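## Task

Grasp the tall 2x2 orange brick and raise it until it sits at least a hand's width higher than its starting spot. At the end, the gripper holding it must be holding nothing else, and the brick must touch nothing except that gripper.

## Robot and tools

Robot: two arms, left_arm and right_arm, each ending in a parallel two-finger gripper. The names are labels only and do not tell you which side of a picture an arm appears on. Both arms report in one scene frame. The origin is on the table top midway between the arm bases, +x points out over the table, +z points up, and left_arm sits toward +y. The gripper's fingers point along its own +z and close along its own y. end_effector_position is the spot between the pads when they are shut. Closed fingertips reach about 33 mm past it, and open ones about 9 mm. Closing pushes the tips roughly 24 mm farther out, so leave that clearance above the table. Printed hand positions get less accurate at long reach.

The row format is shared by execute_actions and move. A row is always 20 plain numbers, even when one arm stays still. Numbers 1-10 belong to left_arm: x, y, z, qw, qx, qy, qz, left_gripper position, force_limit, speed. Numbers 11-20 are the same ten for right_arm and right_gripper. x, y, z are an absolute target for end_effector_position, in metres, in the scene frame. qw, qx, qy, qz are an absolute target orientation (end_effector_quat_wxyz, w first). Together these seven numbers are a pose. The last three per arm lie in [-1, 1]. position +1 is fully open (140 mm), the pads meet near -0.8, and -1 closes until blocked. force_limit -1, 0 and +1 give about 14 N, 60 N and 107 N on parts up to 40 mm wide. speed -1, 0 and +1 give about 30, 140 and 250 mm/s of gap change. A call is refused if a target lies more than 0.6 m from that arm's last reported position along any axis of its gripper. To keep an arm still, resend its exact last reported pose plus the gripper numbers it should have; do not copy a drifted quaternion, keep sending your own. A 0 in the gripper numbers is a real command, not a no-op.

On every control step the commanded pose is clipped to within 70 mm and 16 degrees of the measured pose. Damped inverse kinematics follows it, favouring position over orientation. Joint ranges, loads (waist, shoulder, elbow 144 N m; forearm roll, wrist pitch, wrist roll 36 N m) and speed caps apply.

Tools:
- execute_actions {actions, pictures}. An empty actions list only reports the state, with pictures. One action {"rows": [...up to 15 rows], "steps": up to 15, default 15} applies one row per 1/30 s step and repeats the last row if rows run out. A wait {"steps": n, at most 300} sends nothing and counts from the previous result, so your thinking time is included. An action needs at least 4 steps. Its result is taken 4 steps early, and those remaining steps run while you think. After an action the arm only continues to its last clipped pose, so check the result and command the rest. Pictures come only with an empty list or pictures: true.
- move {target: one 20-number row, speed: m/s from 0.002 to 0.5, default 0.25; rotation capped at twice that in rad/s}. Each gripper travels a straight line toward its absolute pose, and both paths finish together. A path runs 0.5 to 10 s and stops short if it would run longer. Gripper numbers are sent at the start. The path ignores obstacles and the other arm, and the hand can lag, stray or overspeed when the arm is near straight. The result adds a move: line giving the ending (done, off_target, moving, held, fault), any limits (paced = pose clipped, held = blocked steps), and each gripper's distance from its target. It includes pictures.
- wait {seconds: 0 to 10}. Lets time pass with no new command.
- zoom_image {camera, region [x0, y0, x1, y1] in pixels, at most 504x504}. Cameras: cam_head_left, cam_head_right, cam_high, cam_low (672x504), cam_left_wrist, cam_right_wrist (616x616).
- finished_scene {scene: current scene number}. It is irreversible.

Result lines: the state line shows left_arm | right_arm poses. object_status: 0 moving, 1 blocked while opening, 2 blocked while closing (a grip), 3 reached target or pads met (thin items may still be held). position_measured is in counts: 3 means open, 230 means pads together. A "pose unreachable" line marks clearance-check changes, and HELD marks steps that were not sent. "Hand target" appears when nothing is pending. Flange force is a noisy estimate that includes held weight. MOTOR HOT warns of heating.

Suggested sequence: look, locate the brick, open the gripper above it, and point the fingers down. Lower slowly with the closing direction across the brick, close with -1, and confirm status 2. Then lift straight up well past a hand's width, around 0.1 m or more, and verify before finishing. To squeeze harder, raise force_limit and toggle position between -1 and -0.98.

Avoid: pressing into the table or bricks, since stiff arms fault when forced past contact. A fault occurs at 150 N of outside force or at a joint's load limit, and stops the arm for 10 s. Also avoid arm-on-arm collisions, knocking anything off the table, fast impacts, drops and slips. Occasional tugs on the held part may occur, so grip firmly.

Each tool is called in YAML: its name, and indented under it one key for each argument.

## Session

execute_actions:
  actions: []

Scene clock: 0.00 s of 3808.00 s.
left_arm: end_effector_position=(+0.1153, +0.1535, +0.2469) position_measured=3 object_status=3 end_effector_quat_wxyz=(+0.491, -0.001, +0.809, -0.323) | right_arm: end_effector_position=(+0.6055, -0.0767, +0.2995) position_measured=91 object_status=3 end_effector_quat_wxyz=(+0.589, +0.307, +0.702, -0.259)
Joint positions: left_arm=[-2.393 -0.671 -0.731 -1.254 -1.596  0.655] | right_arm=[ 0.957  0.873  0.394  1.293 -1.718  2.621]
Joint velocities: left_arm=[ 0.     0.001  0.    -0.    -0.001 -0.001] | right_arm=[-0.001  0.    -0.     0.002  0.    -0.   ]
Flange force (N, the push that the arm receives, along the gripper's own x y z axes): no reading
Hand target (left_arm): +0.115, +0.153, +0.247; +0.491, -0.001, +0.809, -0.323
Hand target (right_arm): +0.605, -0.077, +0.299; +0.589, +0.307, +0.702, -0.259

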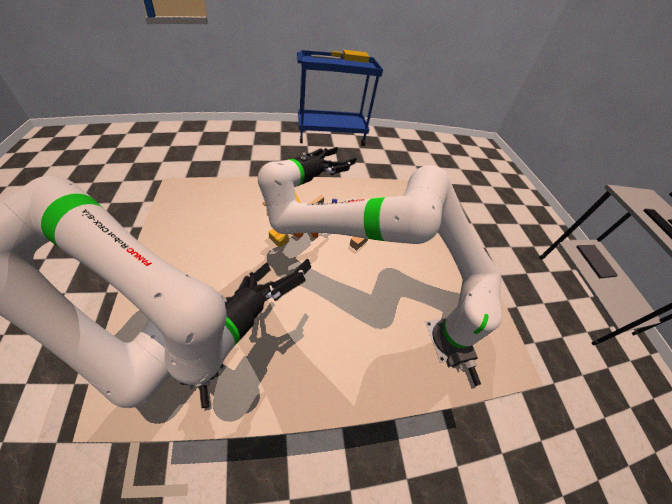

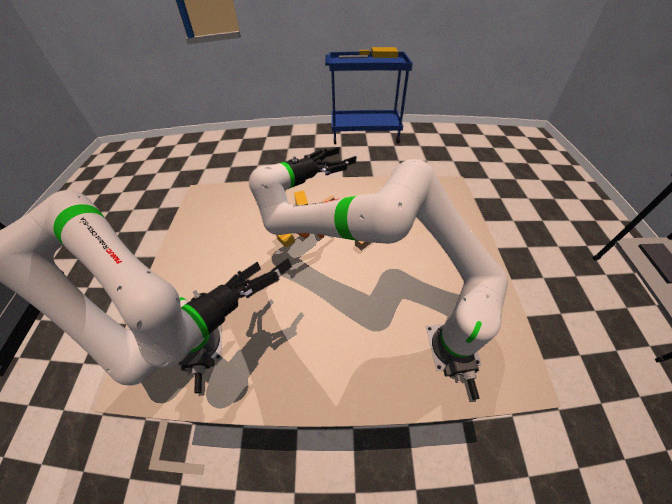

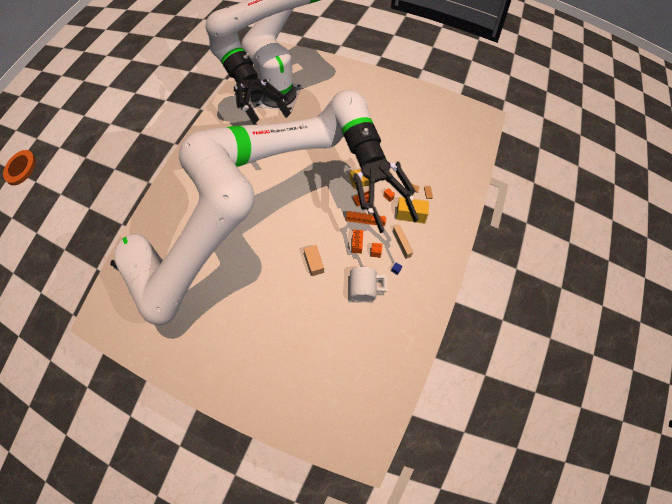

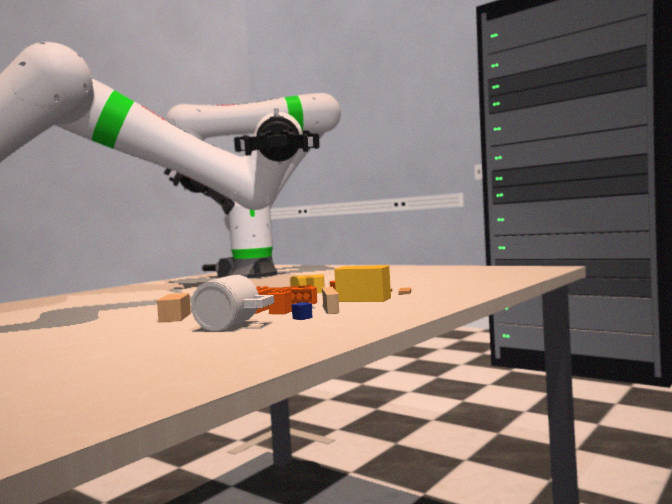

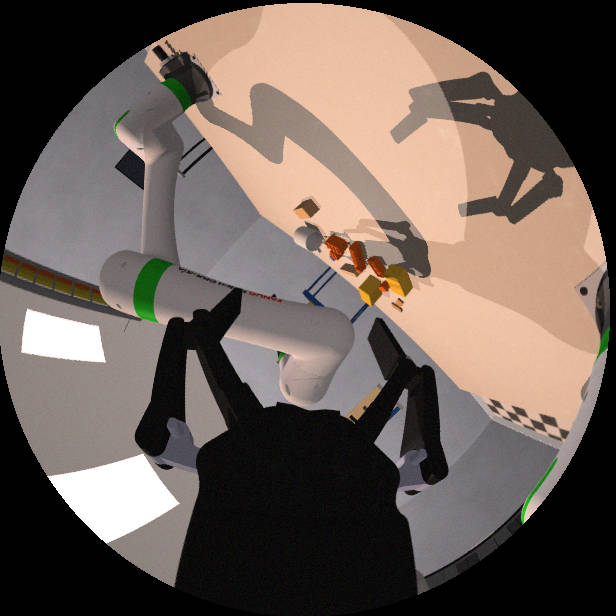

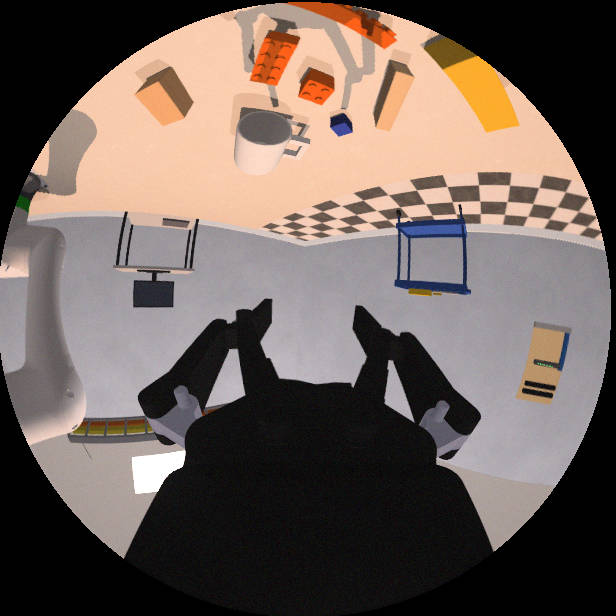

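zoom_image:
  camera: "cam_high"
  region: [280, 150, 460, 310]

zoom_image:
  camera: "cam_low"
  region: [140, 240, 430, 340]

Region (280, 150, 460, 310) of cam_high's 672x504 image, scaled by 2.800, with more detail than that image has.

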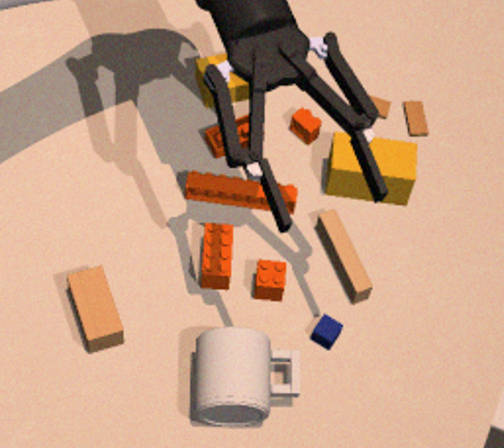

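Region (140, 240, 430, 340) of cam_low's 672x504 image, scaled by 1.738, with more detail than that image has; it fills the top 174 rows of this view, and the rest is white.

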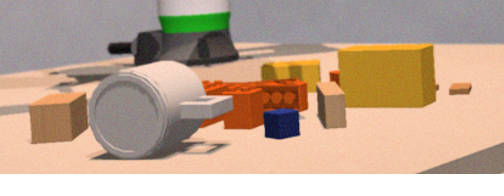

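move:
  target: [0.1153,0.1535,0.2469,0.491,-0.001,0.809,-0.323,1,0,0, 0.58,-0.05,0.22,0,0.402,0.916,0,0.2,0,0]
  speed: 0.4

Scene clock: 2.97 s of 3808.00 s.
left_arm: end_effector_position=(+0.1153, +0.1535, +0.2469) position_measured=3 object_status=3 end_effector_quat_wxyz=(+0.491, -0.001, +0.809, -0.323) | right_arm: end_effector_position=(+0.5799, -0.0514, +0.2189) position_measured=104 object_status=3 end_effector_quat_wxyz=(-0.001, +0.403, +0.915, -0.000)
Joint positions: left_arm=[-2.393 -0.67  -0.731 -1.254 -1.596  0.655] | right_arm=[ 0.662  1.     1.403 -0.001 -1.975  3.171]
Joint velocities: left_arm=[ 0.    -0.001  0.    -0.    -0.     0.002] | right_arm=[-0.001  0.097  0.185 -0.004 -0.102 -0.001]
Flange force (N, the push that the arm receives, along the gripper's own x y z axes): left_arm=[-5.2 11.6 9.7] | right_arm=no reading
Hand target (left_arm): +0.115, +0.153, +0.247; +0.491, -0.001, +0.809, -0.323
Hand target (right_arm): +0.580, -0.051, +0.219; -0.001, +0.403, +0.915, -0.001
Off the commanded pose (left_arm): 0.000 m, 0 deg.
Off the commanded pose (right_arm): 0.002 m, 0 deg.
Kept back: nothing.
move: done

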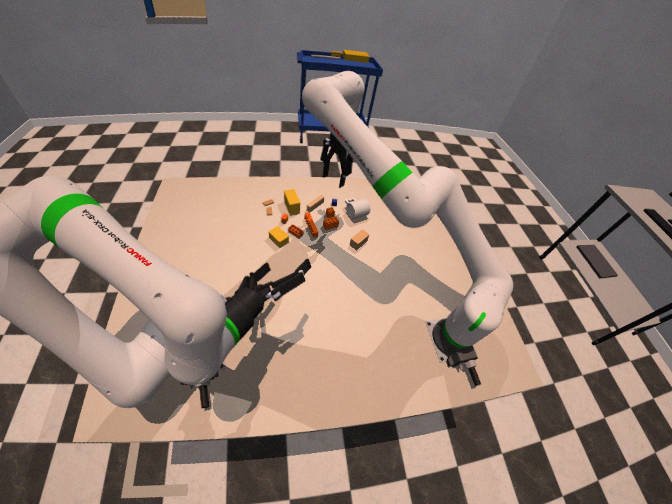

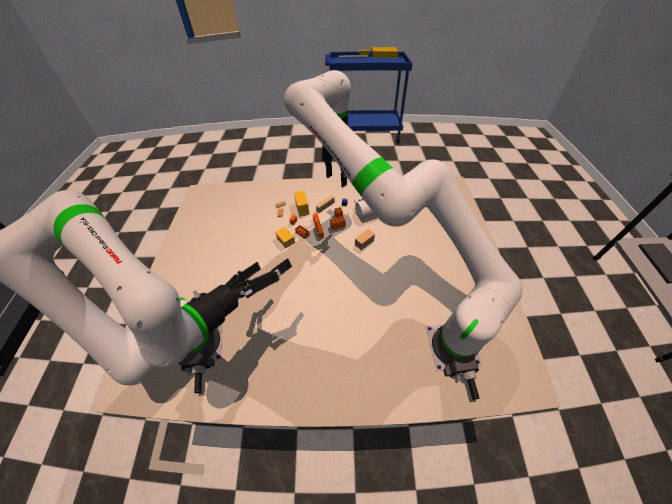

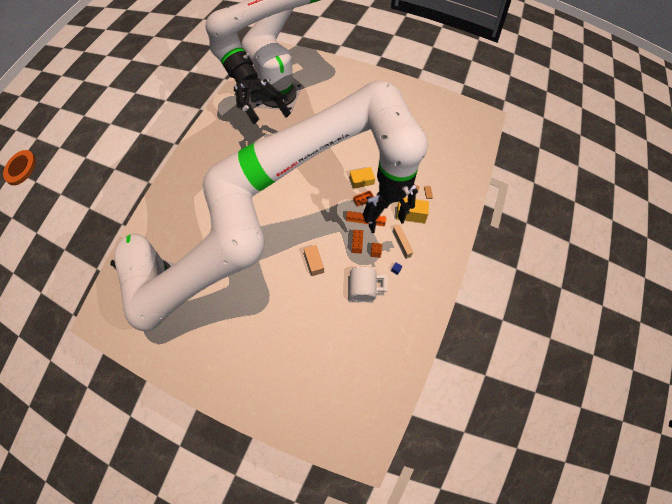

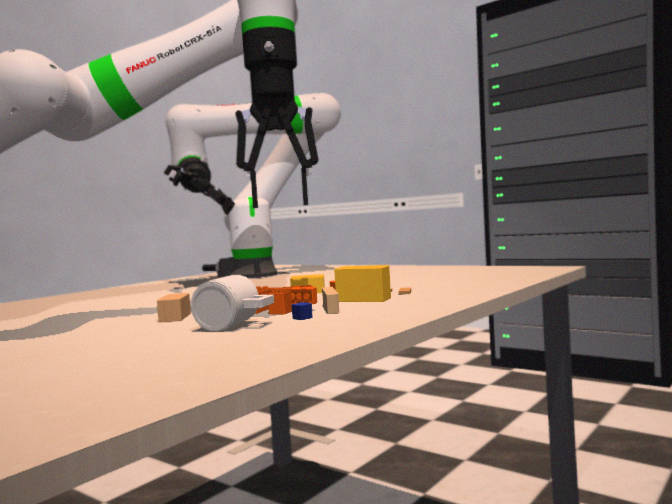

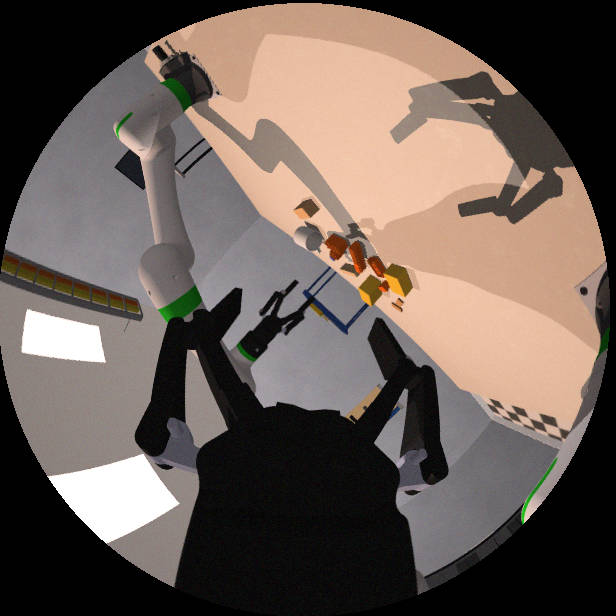

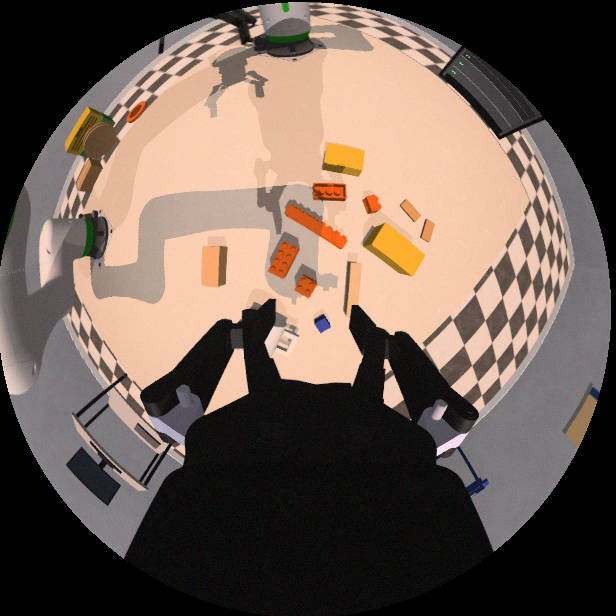

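move:
  target: [0.1153,0.1535,0.2469,0.491,-0.001,0.809,-0.323,1,0,0, 0.575,-0.055,0.12,0,-0.191,0.982,0,0.0,0,0]
  speed: 0.4

Scene clock: 6.17 s of 3808.00 s.
left_arm: end_effector_position=(+0.1153, +0.1535, +0.2469) position_measured=3 object_status=3 end_effector_quat_wxyz=(+0.491, -0.001, +0.809, -0.323) | right_arm: end_effector_position=(+0.5744, -0.0548, +0.1200) position_measured=129 object_status=3 end_effector_quat_wxyz=(+0.113, -0.043, +0.991, -0.055)
Joint positions: left_arm=[-2.393 -0.67  -0.731 -1.254 -1.596  0.655] | right_arm=[ 0.774  0.674  0.507  0.245 -1.326  3.925]
Joint velocities: left_arm=[ 0.     0.    -0.     0.001 -0.001 -0.001] | right_arm=[ 0.006 -0.022 -0.044  0.017  0.037  0.   ]
Flange force (N, the push that the arm receives, along the gripper's own x y z axes): left_arm=[-3.6 9.9 7.1] | right_arm=[6.7 -1.7 0.0]
Hand target (left_arm): +0.115, +0.154, +0.247; +0.491, -0.001, +0.809, -0.323
Hand target (right_arm): +0.574, -0.055, +0.120; +0.114, -0.044, +0.991, -0.055
Off the commanded pose (left_arm): 0.000 m, 0 deg.
Off the commanded pose (right_arm): 0.001 m, 22 deg; orientation clipped at the last step of the last action.
joint sent to its limit (right arm) — the command would take joint 6 (wrist roll) past its upper limit, so that joint was sent only as far as its limit.
Kept back: nothing.
move: off_target (right_arm); limits=paced

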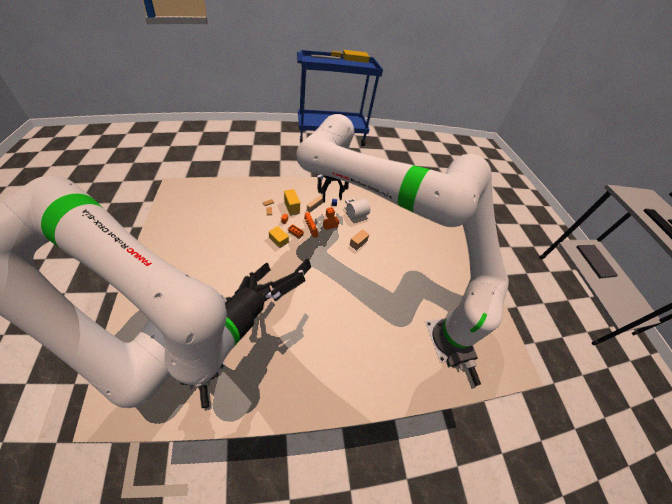

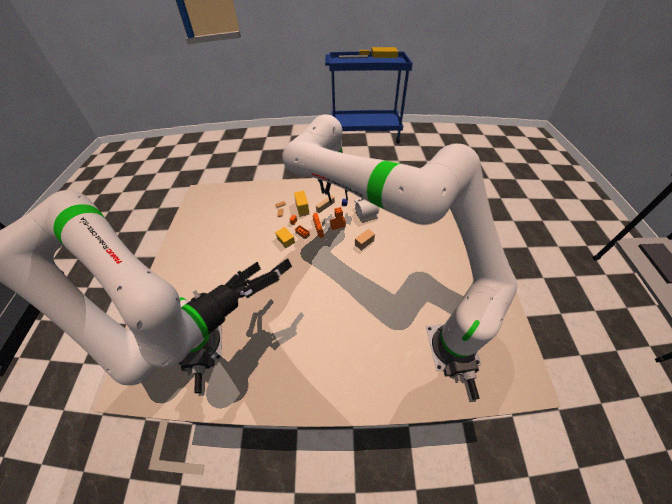

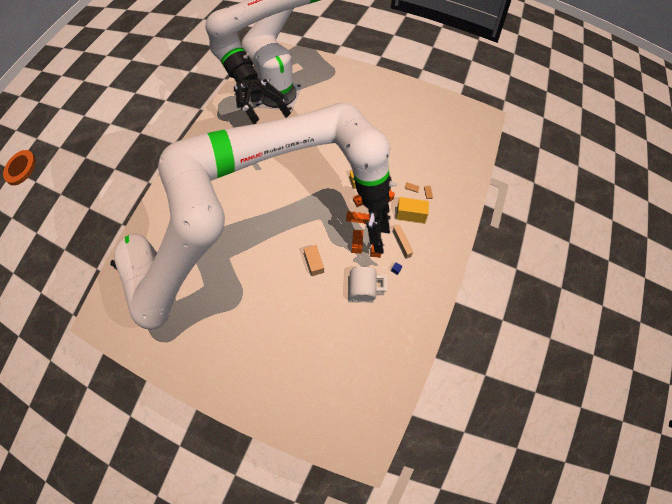

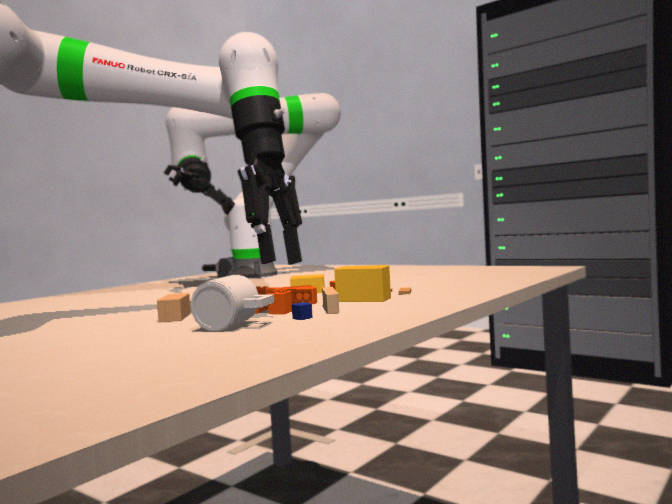

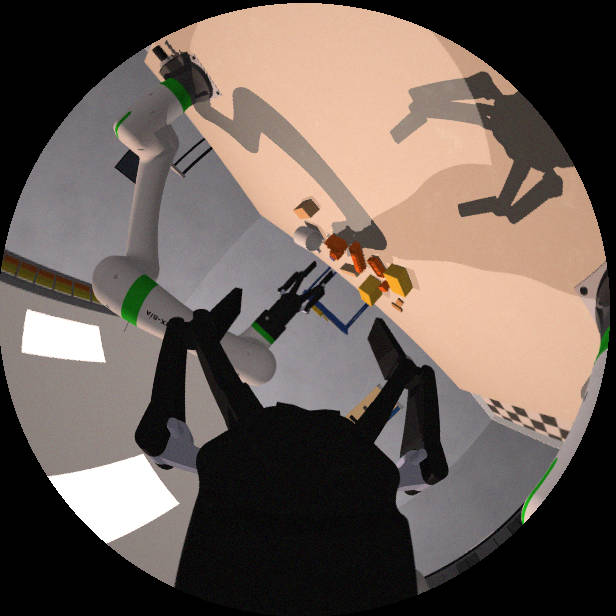

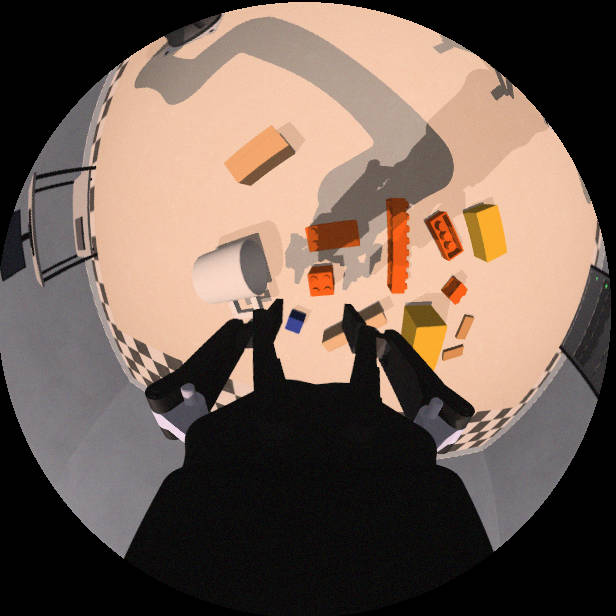

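move:
  target: [0.1153,0.1535,0.2469,0.491,-0.001,0.809,-0.323,1,0,0, 0.575,-0.055,0.12,0,0.988,0.156,0,0.0,0,0]
  speed: 0.5

Scene clock: 9.87 s of 3808.00 s.
left_arm: end_effector_position=(+0.1153, +0.1535, +0.2469) position_measured=3 object_status=3 end_effector_quat_wxyz=(+0.491, -0.001, +0.809, -0.323) | right_arm: end_effector_position=(+0.5749, -0.0551, +0.1198) position_measured=129 object_status=3 end_effector_quat_wxyz=(+0.000, +0.988, +0.156, -0.000)
Joint positions: left_arm=[-2.393 -0.67  -0.731 -1.254 -1.596  0.655] | right_arm=[ 0.662  0.837  0.875 -0.    -1.61   1.172]
Joint velocities: left_arm=[-0.     0.001 -0.     0.001  0.     0.   ] | right_arm=[ 0.001 -0.003 -0.005  0.002  0.003 -0.002]
Flange force (N, the push that the arm receives, along the gripper's own x y z axes): left_arm=[1.9 5.4 8.3] | right_arm=[8.3 -0.5 -1.3]
Hand target (left_arm): +0.115, +0.154, +0.247; +0.491, -0.001, +0.809, -0.323
Hand target (right_arm): +0.575, -0.055, +0.120; +0.000, +0.988, +0.156, -0.000
Off the commanded pose (left_arm): 0.000 m, 0 deg.
Off the commanded pose (right_arm): 0.000 m, 0 deg.
Kept back: nothing.
move: done

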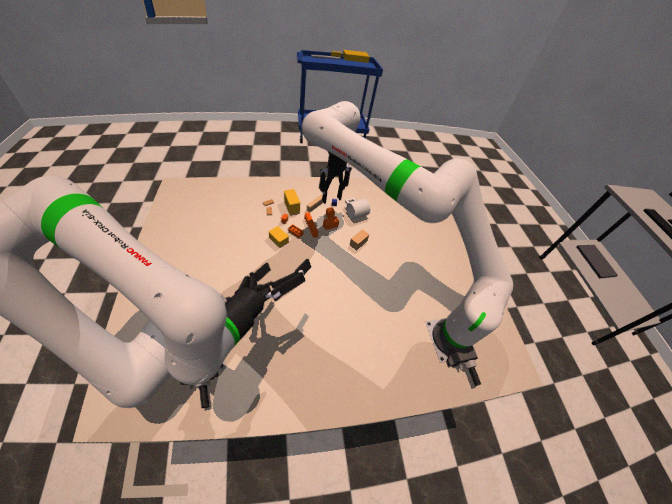

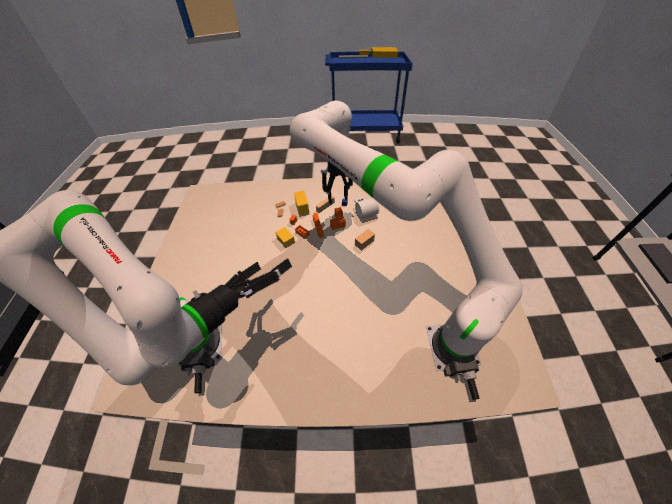

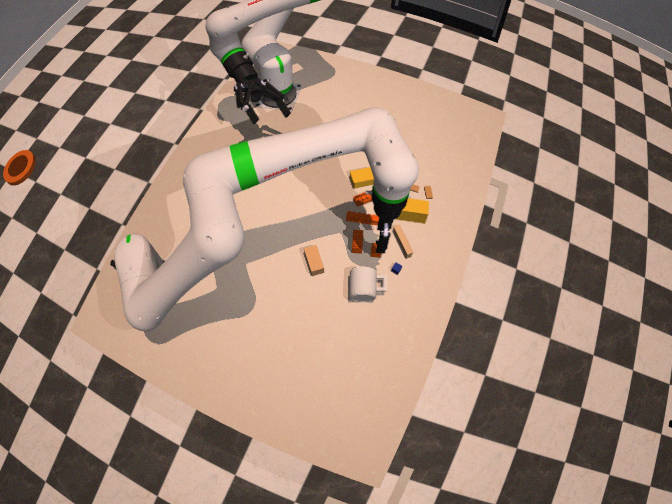

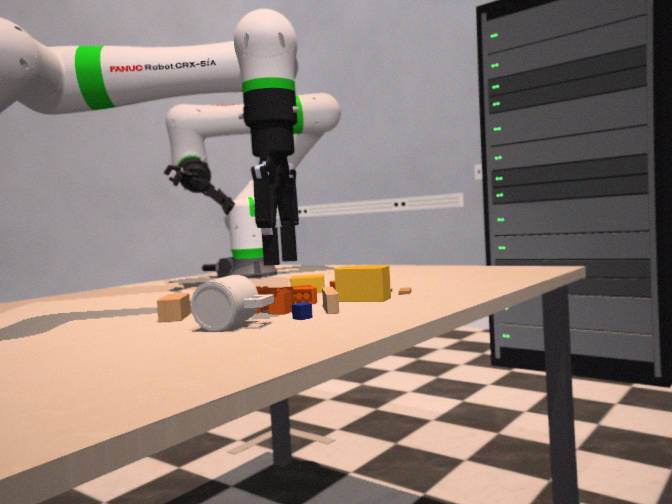

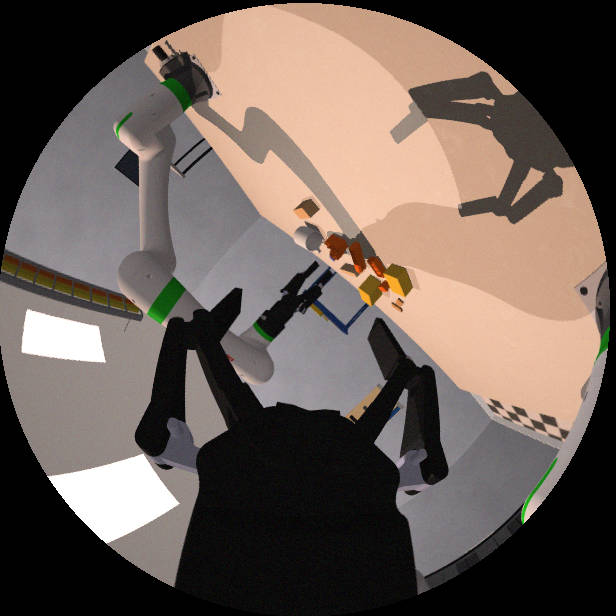

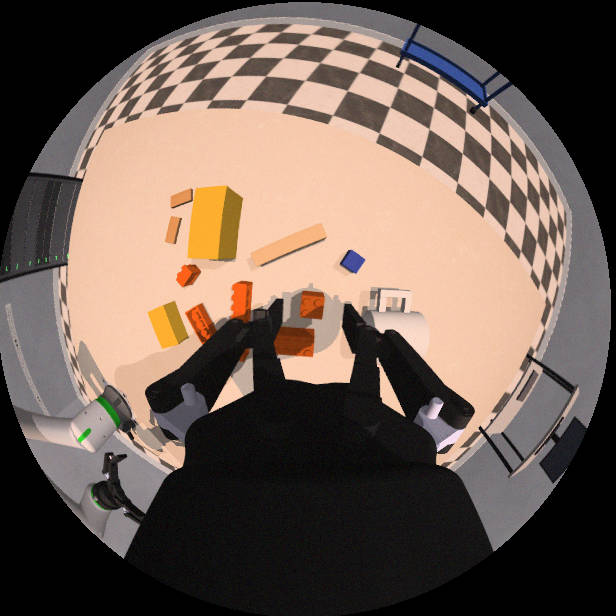

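move:
  target: [0.1153,0.1535,0.2469,0.491,-0.001,0.809,-0.323,1,0,0, 0.566,-0.058,0.075,0,0.988,0.156,0,0.0,0,0]
  speed: 0.15

zoom_image:
  camera: "cam_right_wrist"
  region: [200, 220, 420, 400]

zoom_image:
  camera: "cam_low"
  region: [180, 200, 380, 340]

Scene clock: 10.90 s of 3808.00 s.
left_arm: end_effector_position=(+0.1153, +0.1535, +0.2469) position_measured=3 object_status=3 end_effector_quat_wxyz=(+0.491, -0.001, +0.809, -0.323) | right_arm: end_effector_position=(+0.5659, -0.0580, +0.0751) position_measured=129 object_status=3 end_effector_quat_wxyz=(-0.000, +0.988, +0.156, +0.000)
Joint positions: left_arm=[-2.393 -0.67  -0.731 -1.254 -1.596  0.655] | right_arm=[ 0.668  0.807  0.72  -0.    -1.484  1.167]
Joint velocities: left_arm=[-0.    -0.    -0.     0.001  0.001  0.001] | right_arm=[-0.001 -0.    -0.003  0.002  0.002 -0.   ]
Flange force (N, the push that the arm receives, along the gripper's own x y z axes): left_arm=[-3.3 5.4 8.6] | right_arm=[3.0 -1.5 0.7]
Hand target (left_arm): +0.115, +0.154, +0.247; +0.491, -0.001, +0.809, -0.323
Hand target (right_arm): +0.566, -0.058, +0.075; +0.000, +0.988, +0.156, +0.000
Off the commanded pose (left_arm): 0.000 m, 0 deg.
Off the commanded pose (right_arm): 0.000 m, 0 deg.
Kept back: nothing.
move: done

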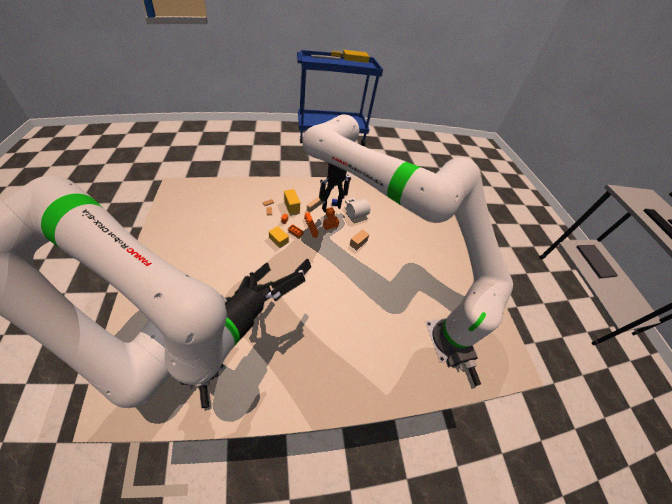

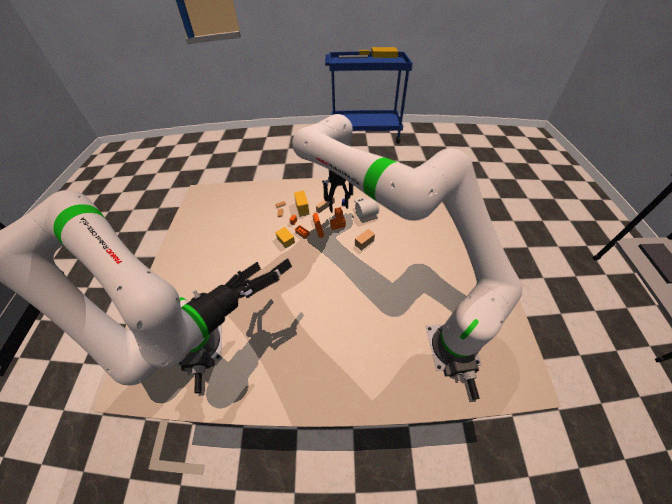

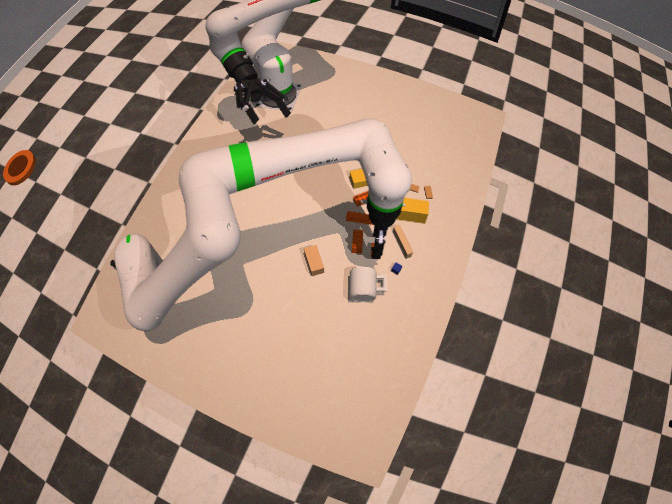

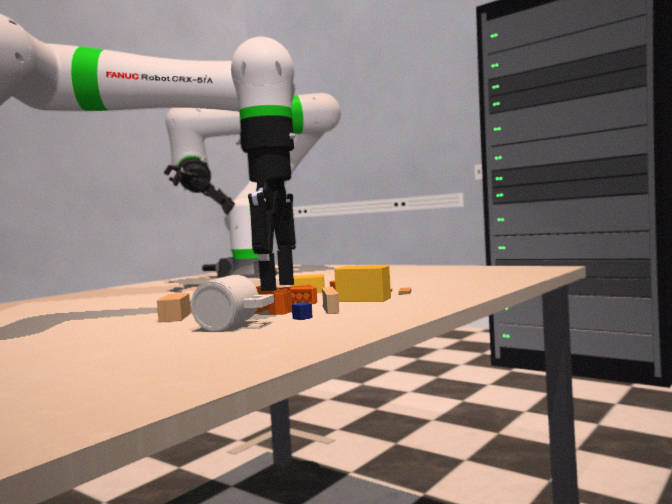

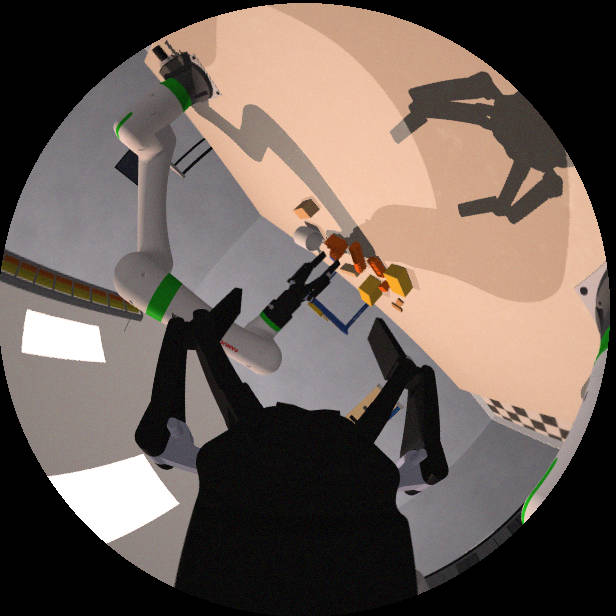

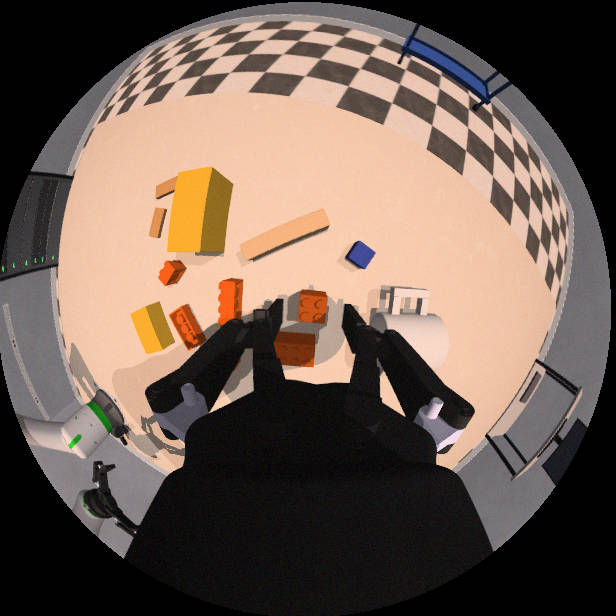

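Region (200, 220, 420, 400) of cam_right_wrist's 616x616 image, scaled by 2.291, with more detail than that image has; it fills the top 412 rows of this view, and the rest is white.

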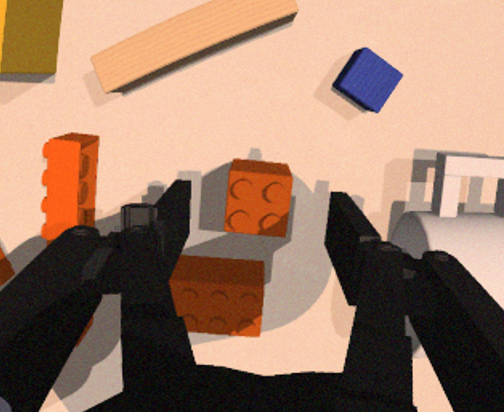

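Region (180, 200, 380, 340) of cam_low's 672x504 image, scaled by 2.520, with more detail than that image has; it fills the top 353 rows of this view, and the rest is white.

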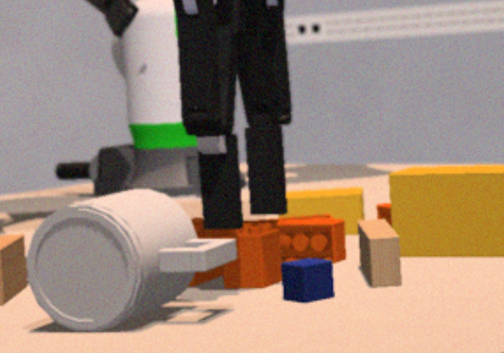

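move:
  target: [0.1153,0.1535,0.2469,0.491,-0.001,0.809,-0.323,1,0,0, 0.5695,-0.057,0.042,0,0.988,0.156,0,0.0,0,0]
  speed: 0.08

move:
  target: [0.1153,0.1535,0.2469,0.491,-0.001,0.809,-0.323,1,0,0, 0.5695,-0.057,0.042,0,0.988,0.156,0,-1,0.3,-0.3]
  speed: 0.08

Scene clock: 11.90 s of 3808.00 s.
left_arm: end_effector_position=(+0.1153, +0.1535, +0.2469) position_measured=3 object_status=3 end_effector_quat_wxyz=(+0.491, -0.001, +0.809, -0.323) | right_arm: end_effector_position=(+0.5695, -0.0571, +0.0421) position_measured=129 object_status=3 end_effector_quat_wxyz=(+0.000, +0.988, +0.156, +0.000)
Joint positions: left_arm=[-2.393 -0.67  -0.731 -1.254 -1.596  0.655] | right_arm=[ 0.665  0.83   0.683  0.    -1.424  1.169]
Joint velocities: left_arm=[ 0.     0.001 -0.     0.     0.    -0.001] | right_arm=[-0.     0.001 -0.003 -0.001  0.001  0.   ]
Flange force (N, the push that the arm receives, along the gripper's own x y z axes): left_arm=[-2.0 8.3 7.3] | right_arm=[4.5 -1.9 -1.7]
Hand target (left_arm): +0.115, +0.154, +0.247; +0.491, -0.001, +0.809, -0.323
Hand target (right_arm): +0.569, -0.057, +0.042; -0.000, +0.988, +0.156, -0.000
Off the commanded pose (left_arm): 0.000 m, 0 deg.
Off the commanded pose (right_arm): 0.000 m, 0 deg.
Kept back: nothing.
move: done

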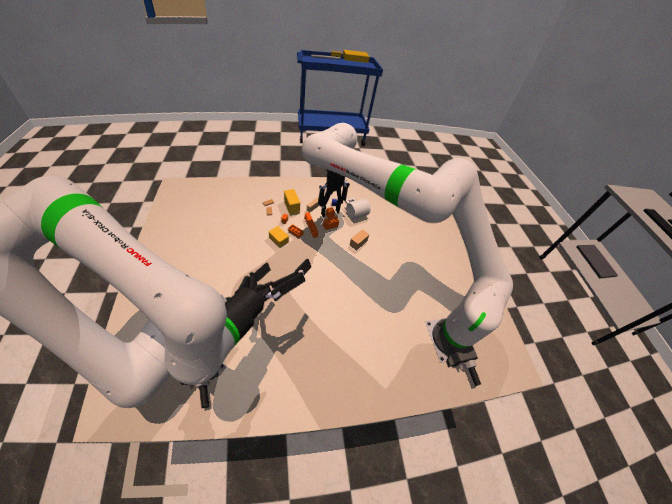

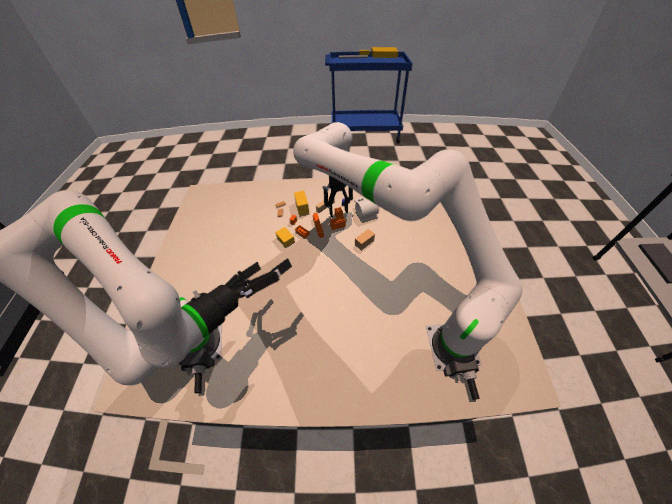

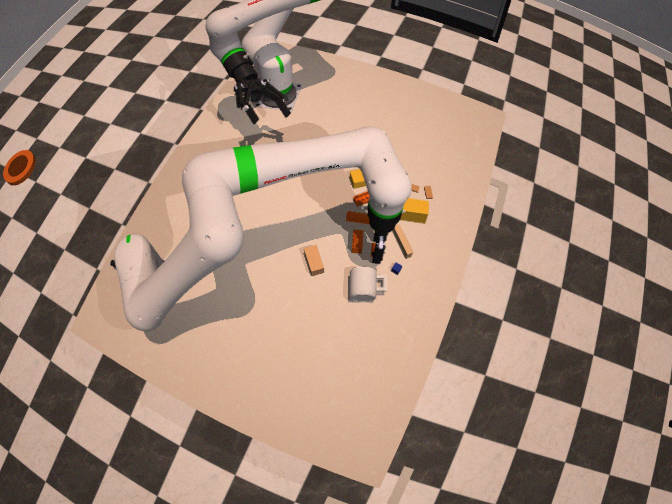

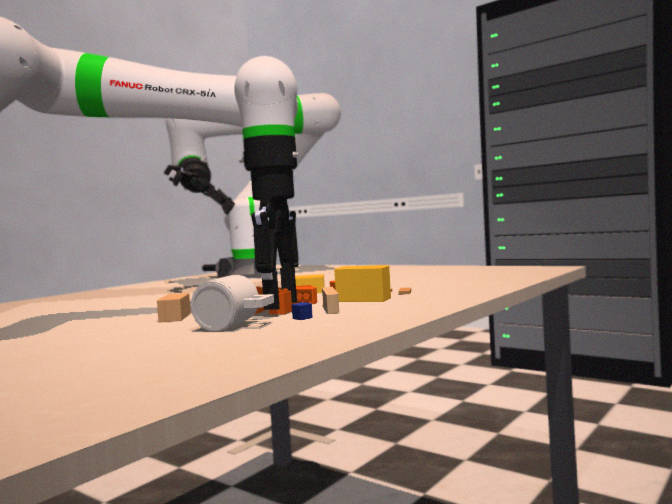

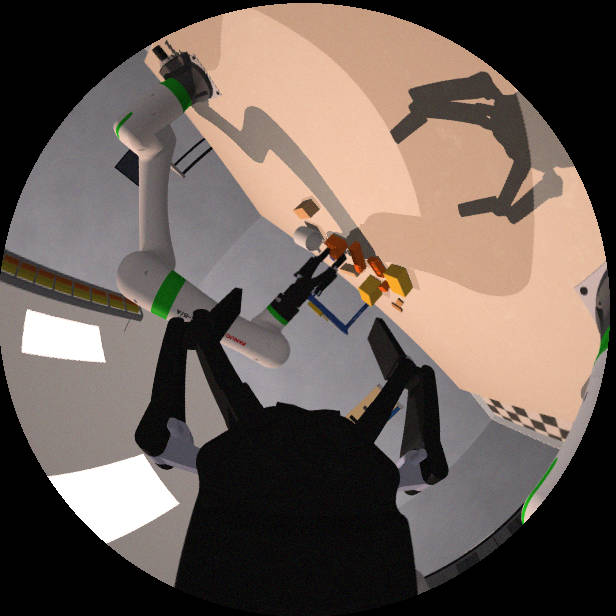

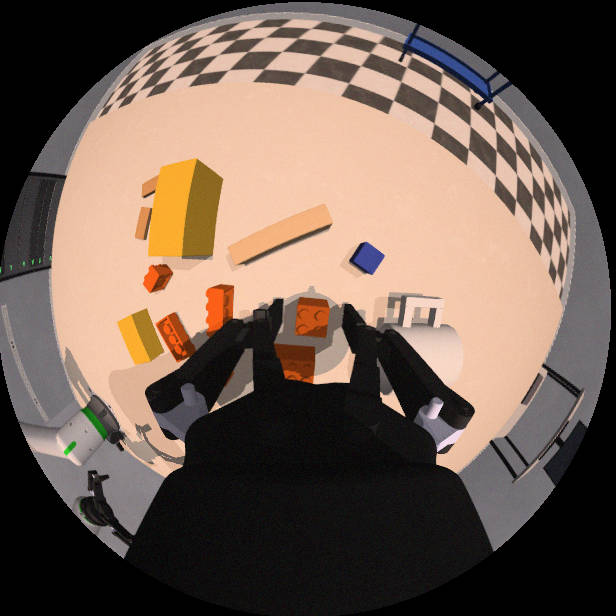

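Scene clock: 12.60 s of 3808.00 s.
left_arm: end_effector_position=(+0.1153, +0.1535, +0.2469) position_measured=3 object_status=3 end_effector_quat_wxyz=(+0.491, -0.001, +0.809, -0.323) | right_arm: end_effector_position=(+0.5695, -0.0570, +0.0420) position_measured=187 object_status=2 end_effector_quat_wxyz=(+0.000, +0.988, +0.156, -0.000)
Joint positions: left_arm=[-2.393 -0.67  -0.731 -1.254 -1.596  0.655] | right_arm=[ 0.665  0.831  0.684  0.    -1.424  1.169]
Joint velocities: left_arm=[-0.    -0.001  0.    -0.    -0.001 -0.   ] | right_arm=[ 0.001  0.     0.    -0.002 -0.    -0.   ]
Flange force (N, the push that the arm receives, along the gripper's own x y z axes): left_arm=[-1.7 6.8 7.5] | right_arm=[3.1 -2.8 -7.4]
Hand target (left_arm): +0.115, +0.154, +0.247; +0.491, -0.001, +0.809, -0.323
Hand target (right_arm): +0.569, -0.057, +0.042; -0.000, +0.988, +0.156, +0.000
Off the commanded pose (left_arm): 0.000 m, 0 deg.
Off the commanded pose (right_arm): 0.000 m, 0 deg.
Kept back: nothing.
move: done

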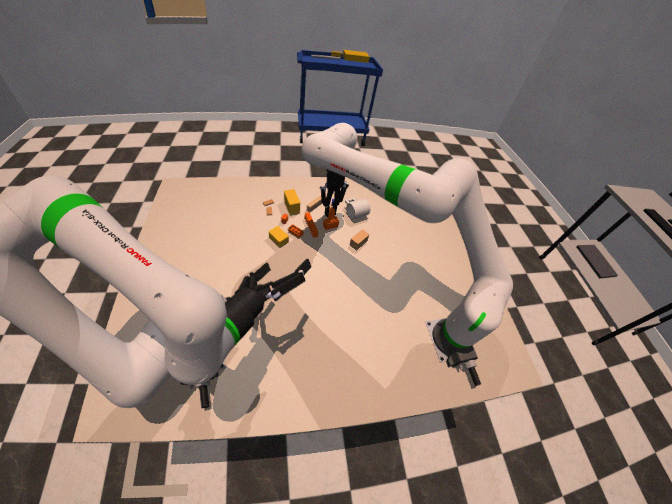

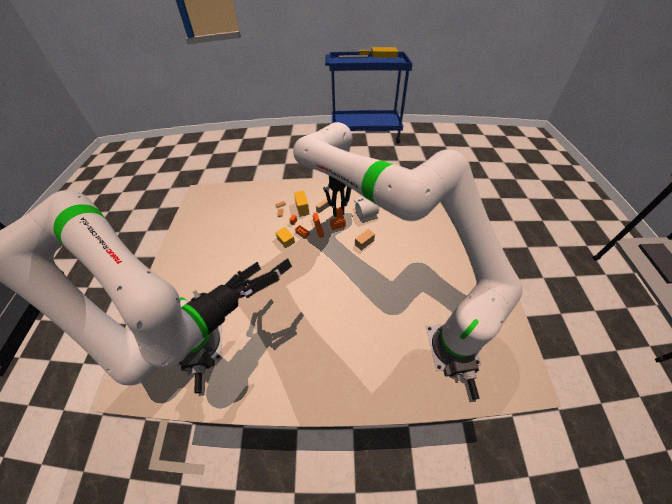

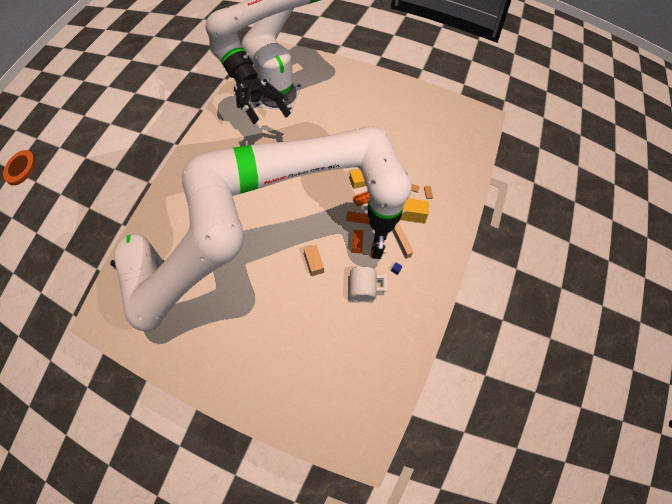

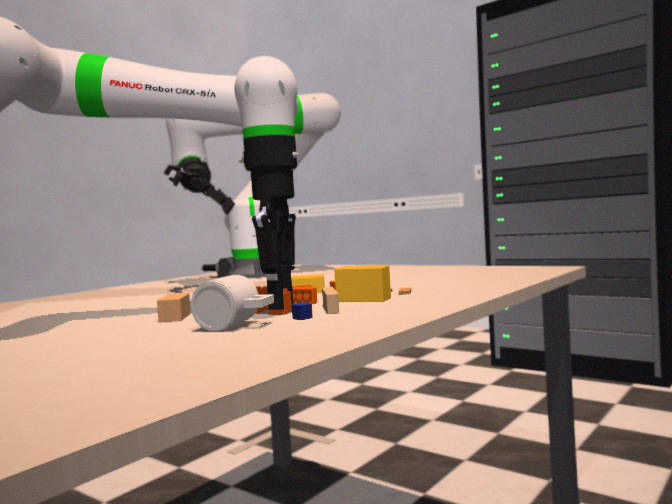

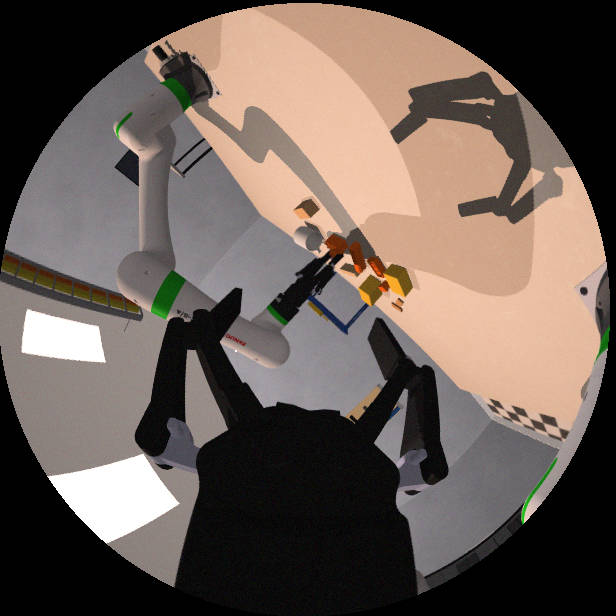

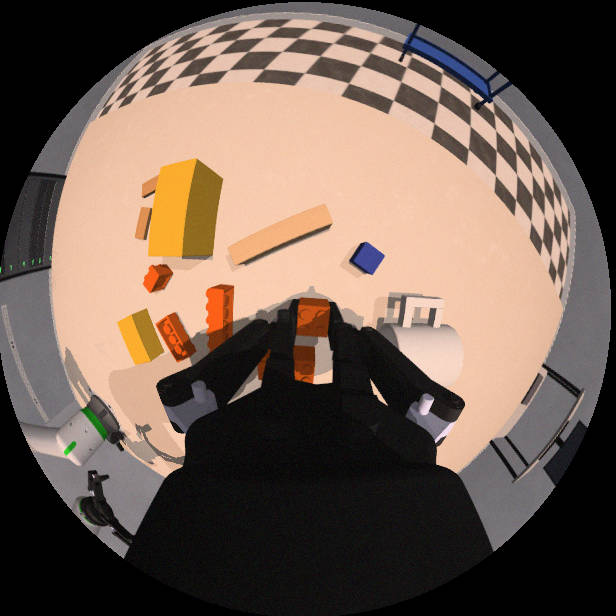

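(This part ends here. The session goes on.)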